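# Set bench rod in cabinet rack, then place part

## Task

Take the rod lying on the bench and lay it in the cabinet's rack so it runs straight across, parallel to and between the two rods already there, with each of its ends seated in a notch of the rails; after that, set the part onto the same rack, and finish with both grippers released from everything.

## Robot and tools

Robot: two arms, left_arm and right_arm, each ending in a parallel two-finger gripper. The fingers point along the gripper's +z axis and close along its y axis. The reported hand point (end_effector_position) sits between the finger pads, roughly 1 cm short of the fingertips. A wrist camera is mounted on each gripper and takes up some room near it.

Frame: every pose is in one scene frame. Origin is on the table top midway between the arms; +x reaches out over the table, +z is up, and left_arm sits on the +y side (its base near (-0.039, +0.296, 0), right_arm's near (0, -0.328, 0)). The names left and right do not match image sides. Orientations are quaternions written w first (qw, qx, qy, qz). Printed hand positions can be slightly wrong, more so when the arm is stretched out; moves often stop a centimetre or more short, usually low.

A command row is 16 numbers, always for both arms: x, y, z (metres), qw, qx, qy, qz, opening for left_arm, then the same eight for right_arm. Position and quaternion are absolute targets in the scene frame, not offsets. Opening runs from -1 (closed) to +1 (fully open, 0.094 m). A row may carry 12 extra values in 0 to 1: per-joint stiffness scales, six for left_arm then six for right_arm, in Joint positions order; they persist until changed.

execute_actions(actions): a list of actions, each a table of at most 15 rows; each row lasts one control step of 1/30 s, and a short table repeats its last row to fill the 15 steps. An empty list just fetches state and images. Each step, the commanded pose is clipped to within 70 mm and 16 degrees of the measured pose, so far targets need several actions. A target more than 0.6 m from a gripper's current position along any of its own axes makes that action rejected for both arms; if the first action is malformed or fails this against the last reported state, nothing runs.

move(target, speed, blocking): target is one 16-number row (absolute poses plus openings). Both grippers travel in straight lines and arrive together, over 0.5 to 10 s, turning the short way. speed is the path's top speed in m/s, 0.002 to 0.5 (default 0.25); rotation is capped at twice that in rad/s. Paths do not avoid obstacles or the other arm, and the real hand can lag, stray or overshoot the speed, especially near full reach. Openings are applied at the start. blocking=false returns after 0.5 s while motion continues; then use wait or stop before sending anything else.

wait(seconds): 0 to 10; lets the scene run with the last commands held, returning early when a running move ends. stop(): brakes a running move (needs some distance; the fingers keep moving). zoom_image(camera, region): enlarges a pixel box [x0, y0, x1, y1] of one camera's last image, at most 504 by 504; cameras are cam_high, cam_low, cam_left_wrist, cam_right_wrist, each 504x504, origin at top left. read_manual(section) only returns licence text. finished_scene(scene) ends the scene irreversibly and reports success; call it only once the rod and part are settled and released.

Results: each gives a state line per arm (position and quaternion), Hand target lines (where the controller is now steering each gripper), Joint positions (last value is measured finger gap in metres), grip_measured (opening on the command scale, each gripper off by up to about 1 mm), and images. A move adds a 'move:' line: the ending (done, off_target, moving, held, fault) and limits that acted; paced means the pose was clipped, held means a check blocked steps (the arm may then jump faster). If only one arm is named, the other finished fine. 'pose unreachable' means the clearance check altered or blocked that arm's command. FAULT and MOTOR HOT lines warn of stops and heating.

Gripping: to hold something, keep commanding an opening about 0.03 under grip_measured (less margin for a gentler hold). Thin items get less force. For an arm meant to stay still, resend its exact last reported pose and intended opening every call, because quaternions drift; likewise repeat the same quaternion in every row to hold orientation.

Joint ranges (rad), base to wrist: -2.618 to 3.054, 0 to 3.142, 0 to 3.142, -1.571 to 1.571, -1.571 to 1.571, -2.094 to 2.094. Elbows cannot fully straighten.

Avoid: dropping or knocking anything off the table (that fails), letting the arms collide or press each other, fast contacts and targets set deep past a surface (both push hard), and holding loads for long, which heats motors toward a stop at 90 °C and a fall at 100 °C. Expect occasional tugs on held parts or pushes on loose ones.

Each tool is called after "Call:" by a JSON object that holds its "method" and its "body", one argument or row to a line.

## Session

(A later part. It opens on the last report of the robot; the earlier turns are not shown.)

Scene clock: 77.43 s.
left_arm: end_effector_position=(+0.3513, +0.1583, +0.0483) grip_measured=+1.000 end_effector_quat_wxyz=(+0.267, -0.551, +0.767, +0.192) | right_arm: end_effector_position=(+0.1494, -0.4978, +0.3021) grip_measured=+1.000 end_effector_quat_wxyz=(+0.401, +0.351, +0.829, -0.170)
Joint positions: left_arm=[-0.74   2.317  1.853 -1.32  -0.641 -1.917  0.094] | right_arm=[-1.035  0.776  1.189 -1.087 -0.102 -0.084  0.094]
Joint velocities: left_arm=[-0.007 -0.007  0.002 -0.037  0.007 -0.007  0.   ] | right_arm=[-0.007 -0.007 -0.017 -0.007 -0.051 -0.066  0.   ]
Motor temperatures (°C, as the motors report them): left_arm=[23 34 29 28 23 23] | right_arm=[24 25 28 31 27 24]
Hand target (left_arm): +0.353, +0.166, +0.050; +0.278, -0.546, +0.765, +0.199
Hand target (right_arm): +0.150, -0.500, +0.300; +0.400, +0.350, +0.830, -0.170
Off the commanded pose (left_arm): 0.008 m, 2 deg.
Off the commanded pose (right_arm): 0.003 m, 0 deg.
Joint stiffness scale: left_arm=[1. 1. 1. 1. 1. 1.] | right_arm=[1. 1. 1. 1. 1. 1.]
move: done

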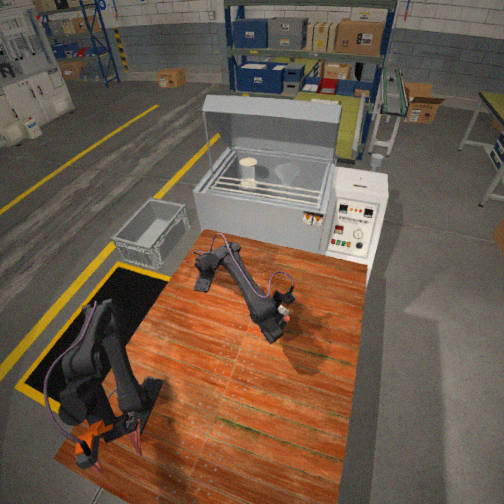

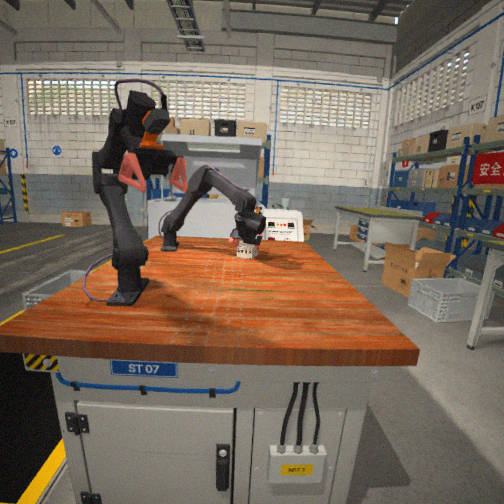

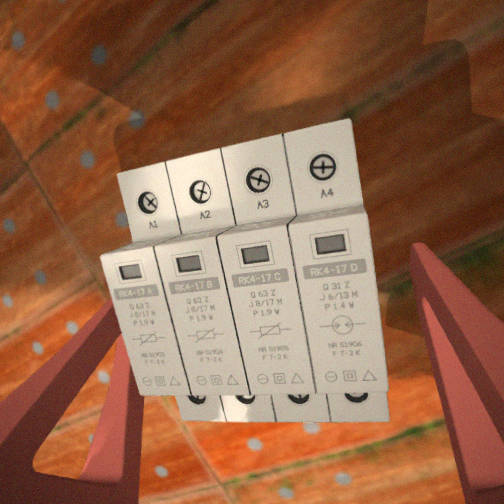

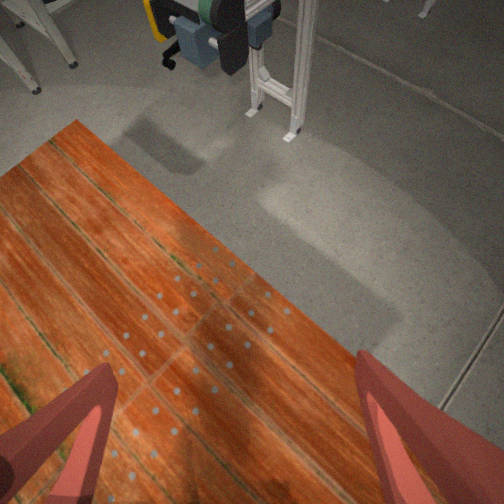

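Call:
{"method": "execute_actions", "body": {
  "actions": [
    [[0.353,0.166,0.05,0.278,-0.546,0.765,0.199,0.4,0.15,-0.5,0.3,0.4,0.35,0.83,-0.17,1]],
    [[0.353,0.17,0.075,0.278,-0.546,0.765,0.199,0.4,0.15,-0.5,0.3,0.4,0.35,0.83,-0.17,1]]
  ]
}}

Call:
{"method": "move", "body": {
  "target": [0.28,0.48,0.345,0.31,-0.5,0.785,0.2,0.4,0.15,-0.5,0.3,0.4,0.35,0.83,-0.17,1],
  "speed": 0.2
}}

Call:
{"method": "move", "body": {
  "target": [0.1,0.79,0.335,0.278,-0.67,0.625,0.282,0.4,0.15,-0.5,0.3,0.4,0.35,0.83,-0.17,1],
  "speed": 0.2
}}

Call:
{"method": "execute_actions", "body": {
  "actions": [
    [[0.1,0.797,0.32,0.278,-0.67,0.625,0.282,0.4,0.15,-0.5,0.3,0.4,0.35,0.83,-0.17,1]],
    [[0.1,0.803,0.305,0.278,-0.67,0.625,0.282,0.4,0.15,-0.5,0.3,0.4,0.35,0.83,-0.17,1]],
    [[0.1,0.805,0.292,0.278,-0.67,0.625,0.282,0.4,0.15,-0.5,0.3,0.4,0.35,0.83,-0.17,1]]
  ]
}}

Scene clock: 88.50 s.
left_arm: end_effector_position=(+0.3489, +0.1604, +0.0495) grip_measured=+0.529 end_effector_quat_wxyz=(+0.259, -0.550, +0.770, +0.196) | right_arm: end_effector_position=(+0.1494, -0.4978, +0.3021) grip_measured=+1.000 end_effector_quat_wxyz=(+0.401, +0.351, +0.829, -0.170)
Joint positions: left_arm=[-0.735  2.311  1.851 -1.332 -0.629 -1.908  0.072] | right_arm=[-1.035  0.776  1.189 -1.087 -0.102 -0.084  0.094]
Joint velocities: left_arm=[-0.002 -0.002  0.002 -0.007 -0.022  0.022 -0.   ] | right_arm=[-0.027 -0.002 -0.017  0.022 -0.037 -0.007  0.   ]
Motor temperatures (°C, as the motors report them): left_arm=[23 35 29 28 24 23] | right_arm=[24 25 28 32 27 24]
Hand target (left_arm): +0.353, +0.170, +0.074; +0.278, -0.546, +0.765, +0.198
Hand target (right_arm): +0.150, -0.500, +0.300; +0.400, +0.350, +0.830, -0.170
Off the commanded pose (left_arm): 0.028 m, 2 deg.
Off the commanded pose (right_arm): 0.003 m, 0 deg.
Joint stiffness scale: left_arm=[1. 1. 1. 1. 1. 1.] | right_arm=[1. 1. 1. 1. 1. 1.]

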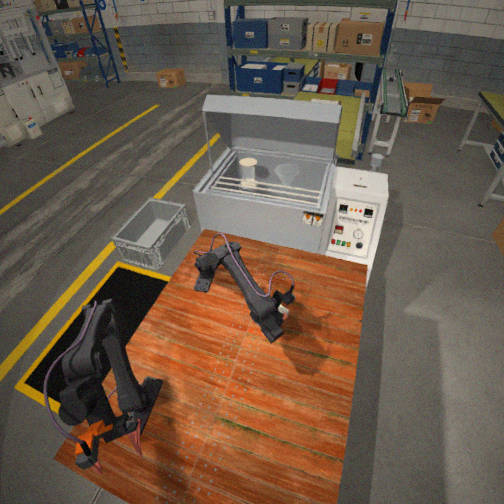

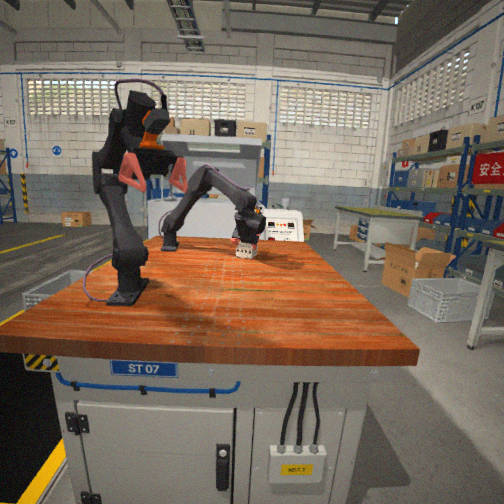

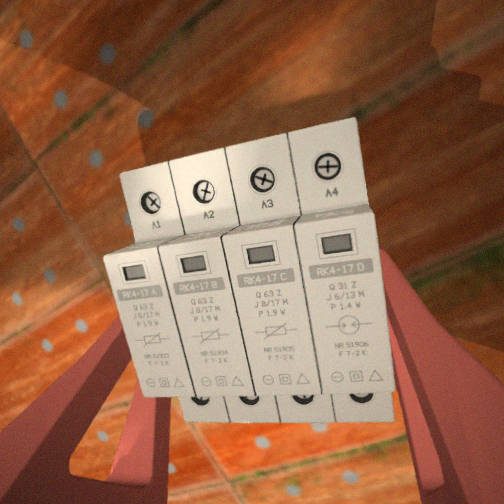

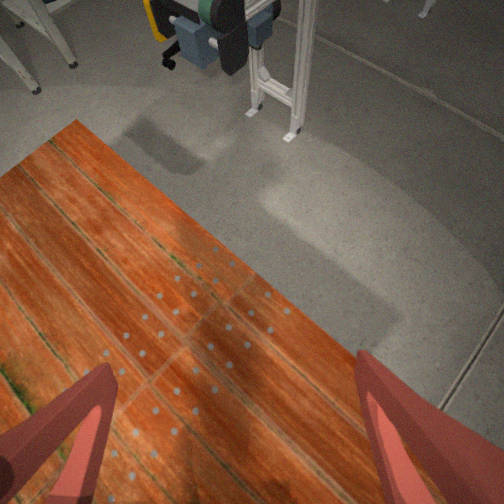

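Scene clock: 91.40 s.
left_arm: end_effector_position=(+0.2791, +0.4749, +0.3235) grip_measured=+0.529 end_effector_quat_wxyz=(+0.274, -0.492, +0.803, +0.195) | right_arm: end_effector_position=(+0.1494, -0.4978, +0.3021) grip_measured=+1.000 end_effector_quat_wxyz=(+0.401, +0.351, +0.829, -0.170)
Joint positions: left_arm=[ 0.126  1.664  2.026 -1.465 -0.52  -0.708  0.072] | right_arm=[-1.035  0.776  1.189 -1.087 -0.102 -0.084  0.094]
Joint velocities: left_arm=[-0.012 -0.007  0.012  0.007 -0.051  0.007 -0.   ] | right_arm=[ 0.007 -0.012 -0.002 -0.007  0.007 -0.007  0.   ]
Motor temperatures (°C, as the motors report them): left_arm=[23 35 29 28 24 23] | right_arm=[24 25 28 32 27 24]
Hand target (left_arm): +0.279, +0.483, +0.348; +0.315, -0.498, +0.782, +0.204
Hand target (right_arm): +0.150, -0.500, +0.300; +0.400, +0.350, +0.830, -0.170
Off the commanded pose (left_arm): 0.022 m, 5 deg.
Off the commanded pose (right_arm): 0.003 m, 0 deg.
Joint stiffness scale: left_arm=[1. 1. 1. 1. 1. 1.] | right_arm=[1. 1. 1. 1. 1. 1.]
move: off_target (left_arm)

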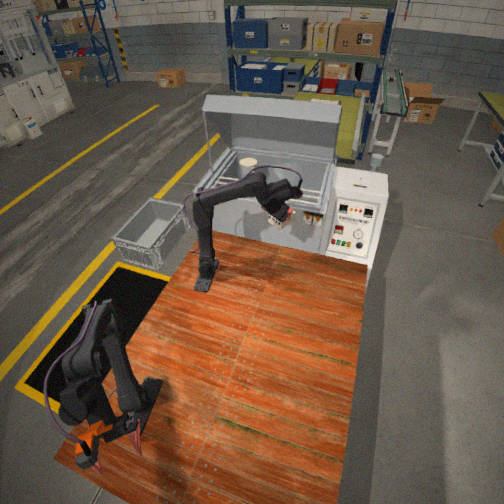

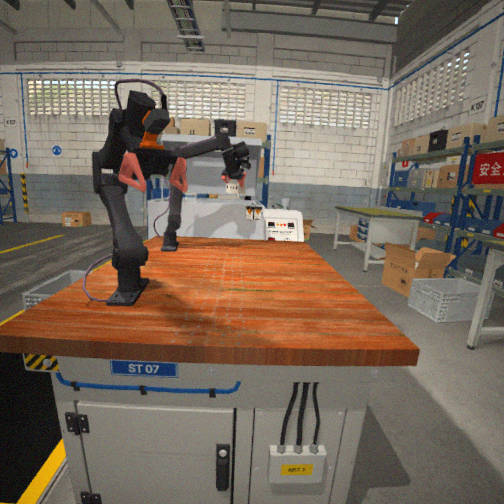

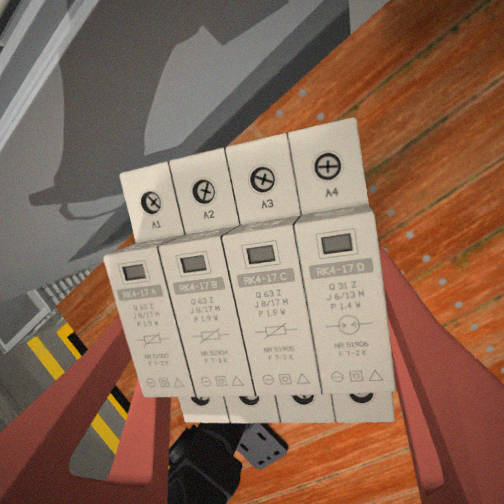

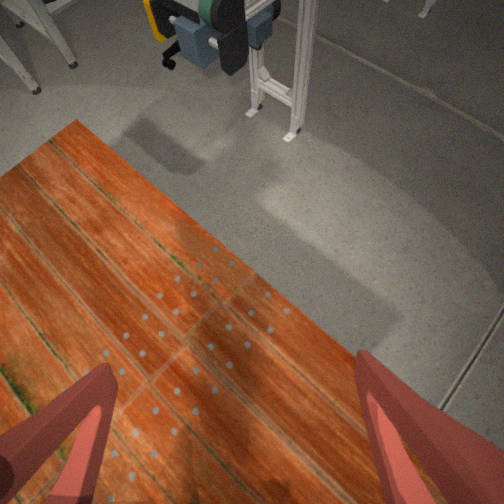

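Scene clock: 93.83 s.
left_arm: end_effector_position=(+0.0977, +0.7827, +0.2975) grip_measured=+0.529 end_effector_quat_wxyz=(+0.231, -0.677, +0.648, +0.261) | right_arm: end_effector_position=(+0.1494, -0.4978, +0.3021) grip_measured=+1.000 end_effector_quat_wxyz=(+0.401, +0.351, +0.829, -0.170)
Joint positions: left_arm=[ 1.054  2.055  2.382 -1.239 -0.296 -0.321  0.072] | right_arm=[-1.035  0.776  1.189 -1.087 -0.102 -0.084  0.094]
Joint velocities: left_arm=[-0.012 -0.007  0.002  0.007 -0.081 -0.051  0.   ] | right_arm=[ 0.012  0.002  0.002 -0.11   0.007 -0.007  0.   ]
Motor temperatures (°C, as the motors report them): left_arm=[23 35 29 28 24 23] | right_arm=[24 25 28 32 27 24]
Hand target (left_arm): +0.097, +0.790, +0.336; -0.281, +0.667, -0.625, -0.291
Hand target (right_arm): +0.150, -0.500, +0.300; +0.400, +0.350, +0.830, -0.170
Off the commanded pose (left_arm): 0.038 m, 6 deg.
Off the commanded pose (right_arm): 0.003 m, 0 deg.
Joint stiffness scale: left_arm=[1. 1. 1. 1. 1. 1.] | right_arm=[1. 1. 1. 1. 1. 1.]
move: off_target (left_arm)

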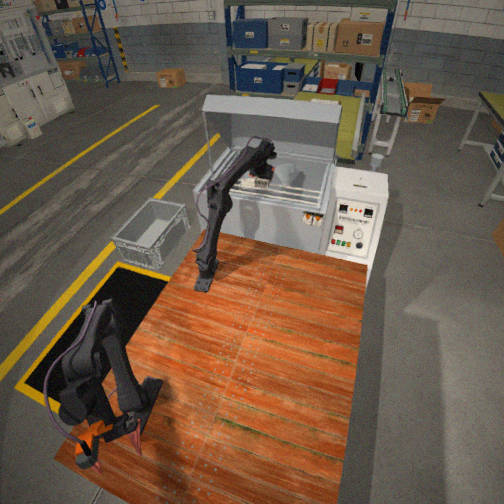

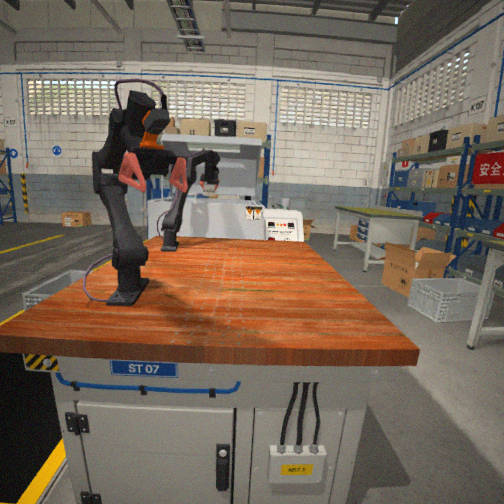

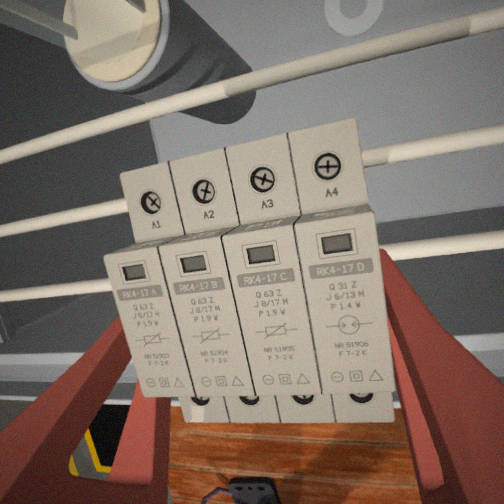

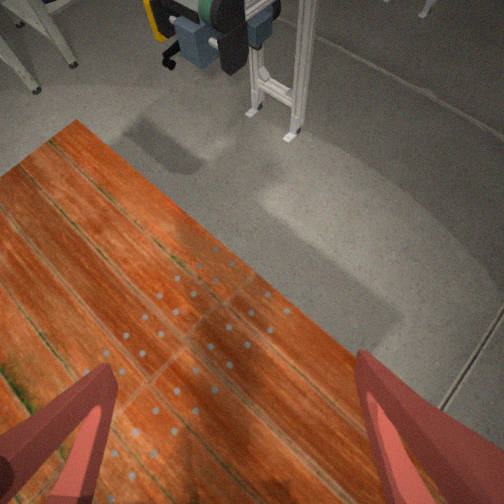

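Scene clock: 95.33 s.
left_arm: end_effector_position=(+0.1048, +0.7918, +0.2488) grip_measured=+0.529 end_effector_quat_wxyz=(+0.220, -0.678, +0.657, +0.247) | right_arm: end_effector_position=(+0.1494, -0.4978, +0.3021) grip_measured=+1.000 end_effector_quat_wxyz=(+0.401, +0.351, +0.829, -0.170)
Joint positions: left_arm=[ 1.054  2.033  2.159 -1.075 -0.277 -0.321  0.072] | right_arm=[-1.035  0.776  1.189 -1.087 -0.102 -0.084  0.094]
Joint velocities: left_arm=[-0.002  0.007 -0.007 -0.007  0.051  0.007 -0.001] | right_arm=[ 0.002 -0.007 -0.002  0.022 -0.022 -0.022  0.   ]
Motor temperatures (°C, as the motors report them): left_arm=[23 35 29 29 24 23] | right_arm=[24 25 28 32 27 24]
Hand target (left_arm): +0.099, +0.801, +0.293; -0.277, +0.672, -0.626, -0.282
Hand target (right_arm): +0.150, -0.500, +0.300; +0.400, +0.350, +0.830, -0.170
Off the commanded pose (left_arm): 0.045 m, 9 deg.
Off the commanded pose (right_arm): 0.003 m, 0 deg.
Joint stiffness scale: left_arm=[1. 1. 1. 1. 1. 1.] | right_arm=[1. 1. 1. 1. 1. 1.]

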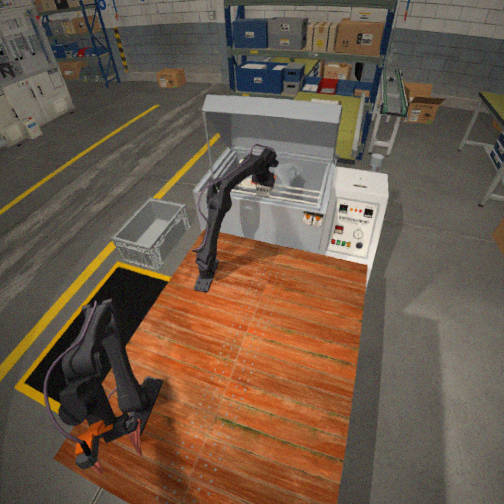

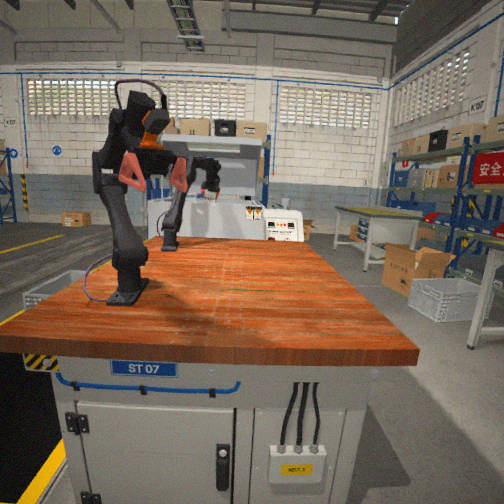

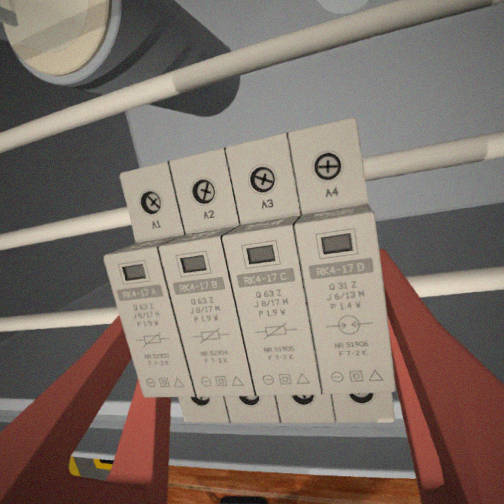

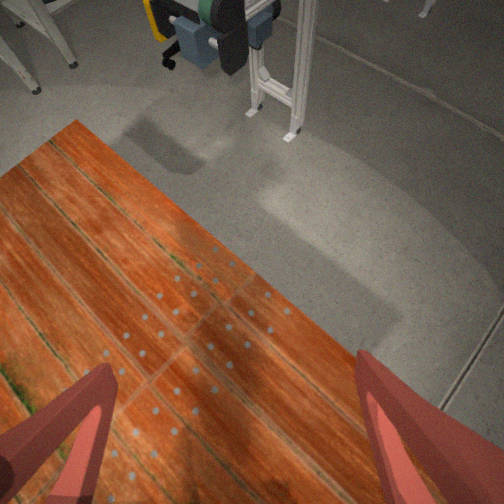

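Call:
{"method": "execute_actions", "body": {
  "actions": [
    [[0.1,0.806,0.284,0.278,-0.67,0.625,0.282,0.4,0.15,-0.5,0.3,0.4,0.35,0.83,-0.17,1]],
    [[0.1,0.804,0.274,0.268,-0.672,0.633,0.272,0.4,0.15,-0.5,0.3,0.4,0.35,0.83,-0.17,1]],
    [[0.102,0.801,0.262,0.255,-0.675,0.64,0.262,0.4,0.15,-0.5,0.3,0.4,0.35,0.83,-0.17,1]],
    [[0.102,0.801,0.26,0.255,-0.675,0.64,0.262,1,0.15,-0.5,0.3,0.4,0.35,0.83,-0.17,1]]
  ]
}}

Call:
{"method": "move", "body": {
  "target": [0.1,0.68,0.36,0.255,-0.675,0.64,0.262,1,0.15,-0.5,0.3,0.4,0.35,0.83,-0.17,1],
  "speed": 0.15
}}

Call:
{"method": "zoom_image", "body": {
  "camera": "cam_high",
  "region": [185, 140, 355, 240]
}}

Scene clock: 101.87 s.
left_arm: end_effector_position=(+0.1071, +0.8004, +0.2504) grip_measured=+1.000 end_effector_quat_wxyz=(+0.246, -0.676, +0.648, +0.252) | right_arm: end_effector_position=(+0.1494, -0.4978, +0.3021) grip_measured=+1.000 end_effector_quat_wxyz=(+0.401, +0.351, +0.829, -0.170)
Joint positions: left_arm=[ 1.06   2.012  2.102 -0.983 -0.263 -0.321  0.094] | right_arm=[-1.035  0.776  1.189 -1.087 -0.102 -0.084  0.094]
Joint velocities: left_arm=[-0.017 -0.007  0.007 -0.037 -0.037  0.007  0.   ] | right_arm=[-0.007 -0.002 -0.002 -0.037 -0.007 -0.037  0.   ]
Motor temperatures (°C, as the motors report them): left_arm=[23 37 29 30 24 23] | right_arm=[24 25 28 32 27 24]
Hand target (left_arm): +0.102, +0.801, +0.260; -0.255, +0.675, -0.641, -0.262
Hand target (right_arm): +0.150, -0.500, +0.300; +0.400, +0.350, +0.830, -0.170
Off the commanded pose (left_arm): 0.011 m, 2 deg.
Off the commanded pose (right_arm): 0.003 m, 0 deg.
Joint stiffness scale: left_arm=[1. 1. 1. 1. 1. 1.] | right_arm=[1. 1. 1. 1. 1. 1.]

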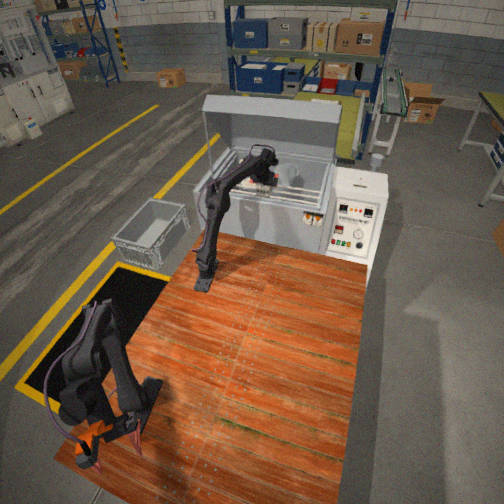

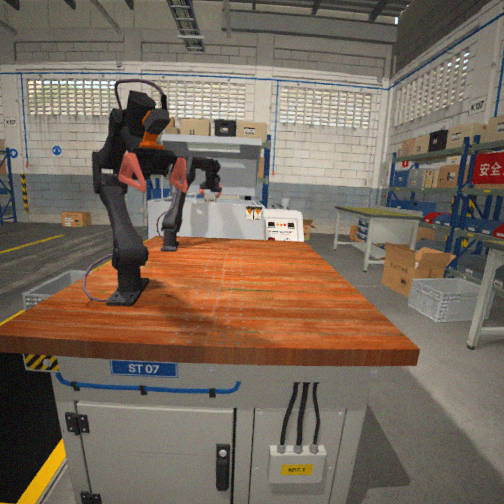

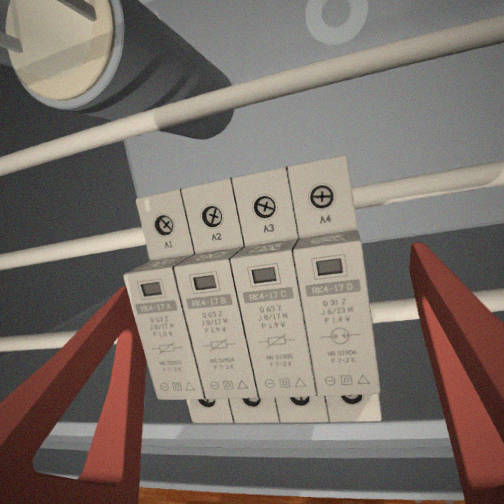

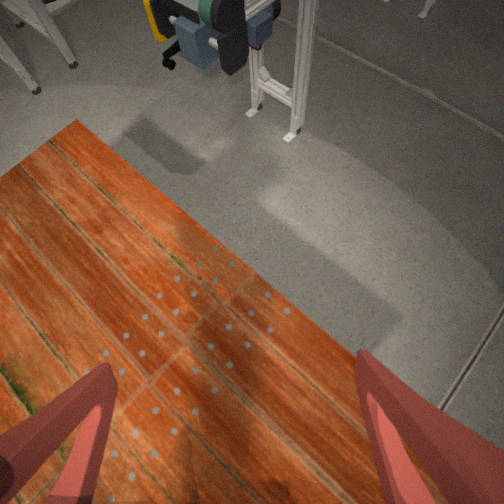

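Scene clock: 103.60 s.
left_arm: end_effector_position=(+0.1000, +0.6817, +0.3483) grip_measured=+1.000 end_effector_quat_wxyz=(+0.244, -0.675, +0.649, +0.253) | right_arm: end_effector_position=(+0.1494, -0.4978, +0.3021) grip_measured=+1.000 end_effector_quat_wxyz=(+0.401, +0.351, +0.829, -0.170)
Joint positions: left_arm=[ 0.938  1.752  2.2   -1.373 -0.341 -0.419  0.094] | right_arm=[-1.035  0.776  1.189 -1.087 -0.102 -0.084  0.094]
Joint velocities: left_arm=[ 0.007 -0.002  0.007 -0.081 -0.022  0.022  0.   ] | right_arm=[-0.002  0.012 -0.007 -0.022 -0.022 -0.007  0.   ]
Motor temperatures (°C, as the motors report them): left_arm=[23 37 29 30 24 23] | right_arm=[24 25 28 32 27 24]
Hand target (left_arm): +0.100, +0.679, +0.360; -0.256, +0.676, -0.640, -0.261
Hand target (right_arm): +0.150, -0.500, +0.300; +0.400, +0.350, +0.830, -0.170
Off the commanded pose (left_arm): 0.012 m, 2 deg.
Off the commanded pose (right_arm): 0.003 m, 0 deg.
Joint stiffness scale: left_arm=[1. 1. 1. 1. 1. 1.] | right_arm=[1. 1. 1. 1. 1. 1.]
move: off_target (left_arm)

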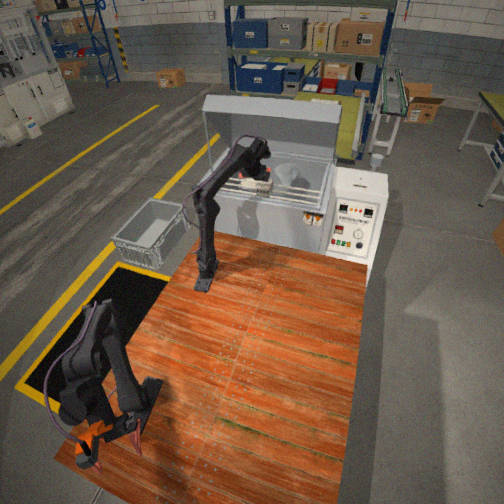

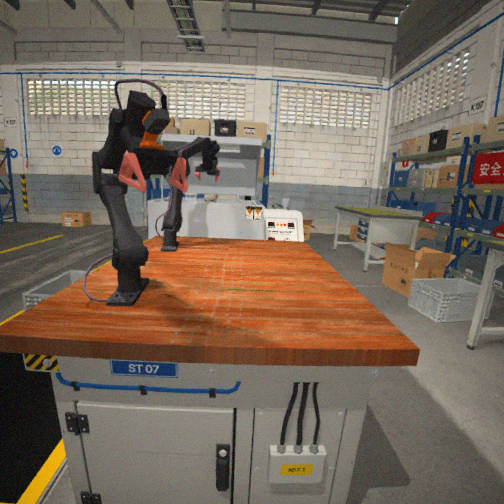

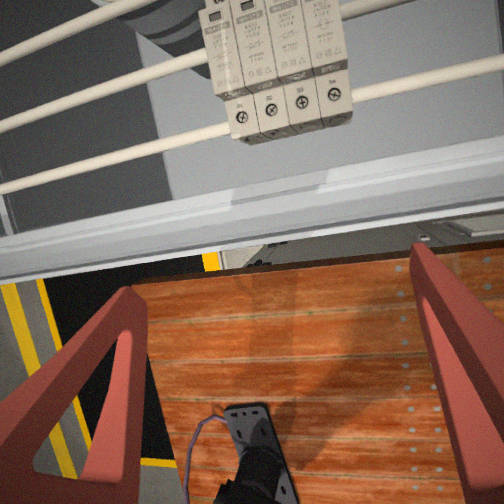

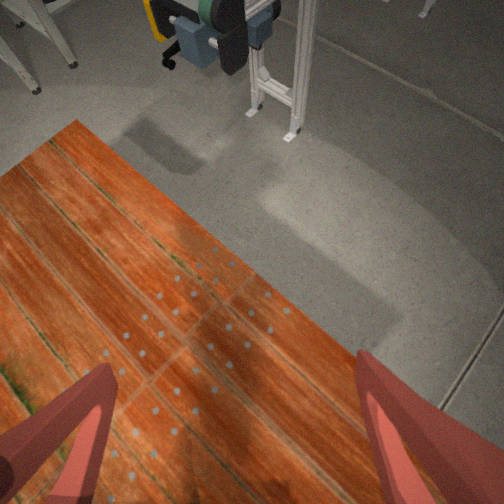

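Region (185, 140, 355, 240) of cam_high's 504x504 image, scaled by 2.965, with more detail than that image has; it fills the top 296 rows of this view, and the rest is white.

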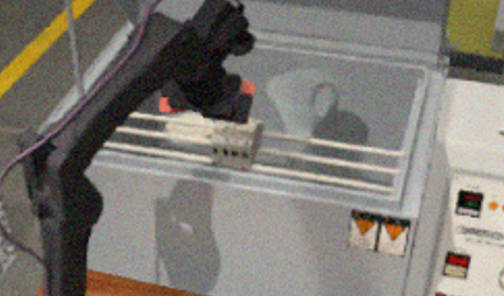

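Call:
{"method": "execute_actions", "body": {
  "actions": []
}}

Scene clock: 105.57 s.
left_arm: end_effector_position=(+0.0998, +0.6815, +0.3481) grip_measured=+1.000 end_effector_quat_wxyz=(+0.244, -0.675, +0.648, +0.253) | right_arm: end_effector_position=(+0.1494, -0.4978, +0.3021) grip_measured=+1.000 end_effector_quat_wxyz=(+0.401, +0.351, +0.829, -0.170)
Joint positions: left_arm=[ 0.938  1.752  2.2   -1.375 -0.342 -0.42   0.094] | right_arm=[-1.035  0.776  1.189 -1.087 -0.102 -0.084  0.094]
Joint velocities: left_arm=[ 0.002  0.007  0.002 -0.051 -0.022 -0.007  0.   ] | right_arm=[-0.012 -0.007 -0.012 -0.007 -0.037 -0.037  0.   ]
Motor temperatures (°C, as the motors report them): left_arm=[23 36 29 30 24 23] | right_arm=[24 25 28 32 27 24]
Hand target (left_arm): +0.100, +0.679, +0.360; -0.256, +0.676, -0.640, -0.261
Hand target (right_arm): +0.150, -0.500, +0.300; +0.400, +0.350, +0.830, -0.170
Off the commanded pose (left_arm): 0.012 m, 2 deg.
Off the commanded pose (right_arm): 0.003 m, 0 deg.
Joint stiffness scale: left_arm=[1. 1. 1. 1. 1. 1.] | right_arm=[1. 1. 1. 1. 1. 1.]

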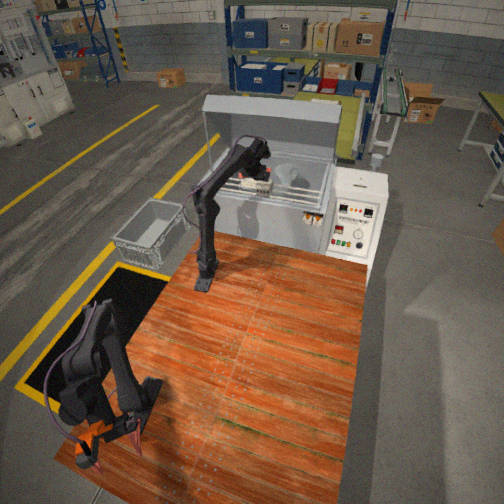

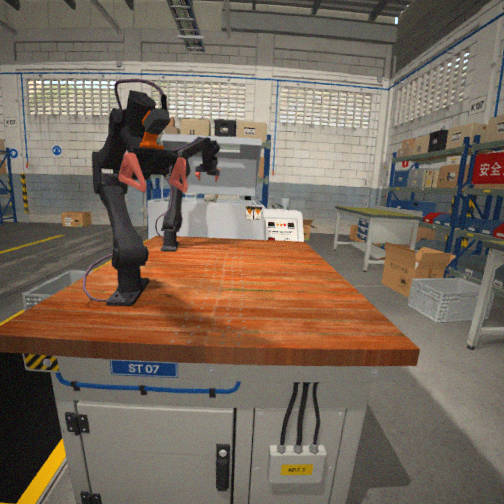

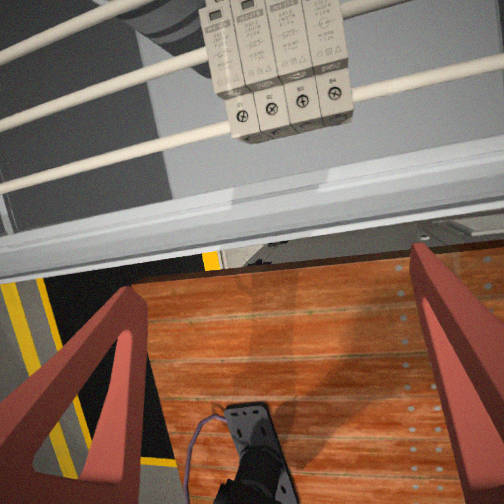

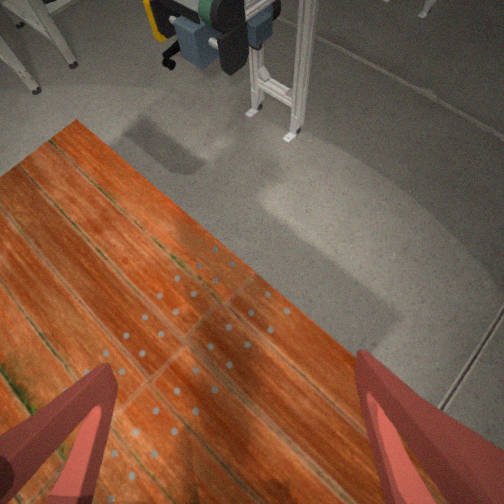

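Call:
{"method": "finished_scene", "body": {
  "scene": 2
}}

The scene is finished: the task was done.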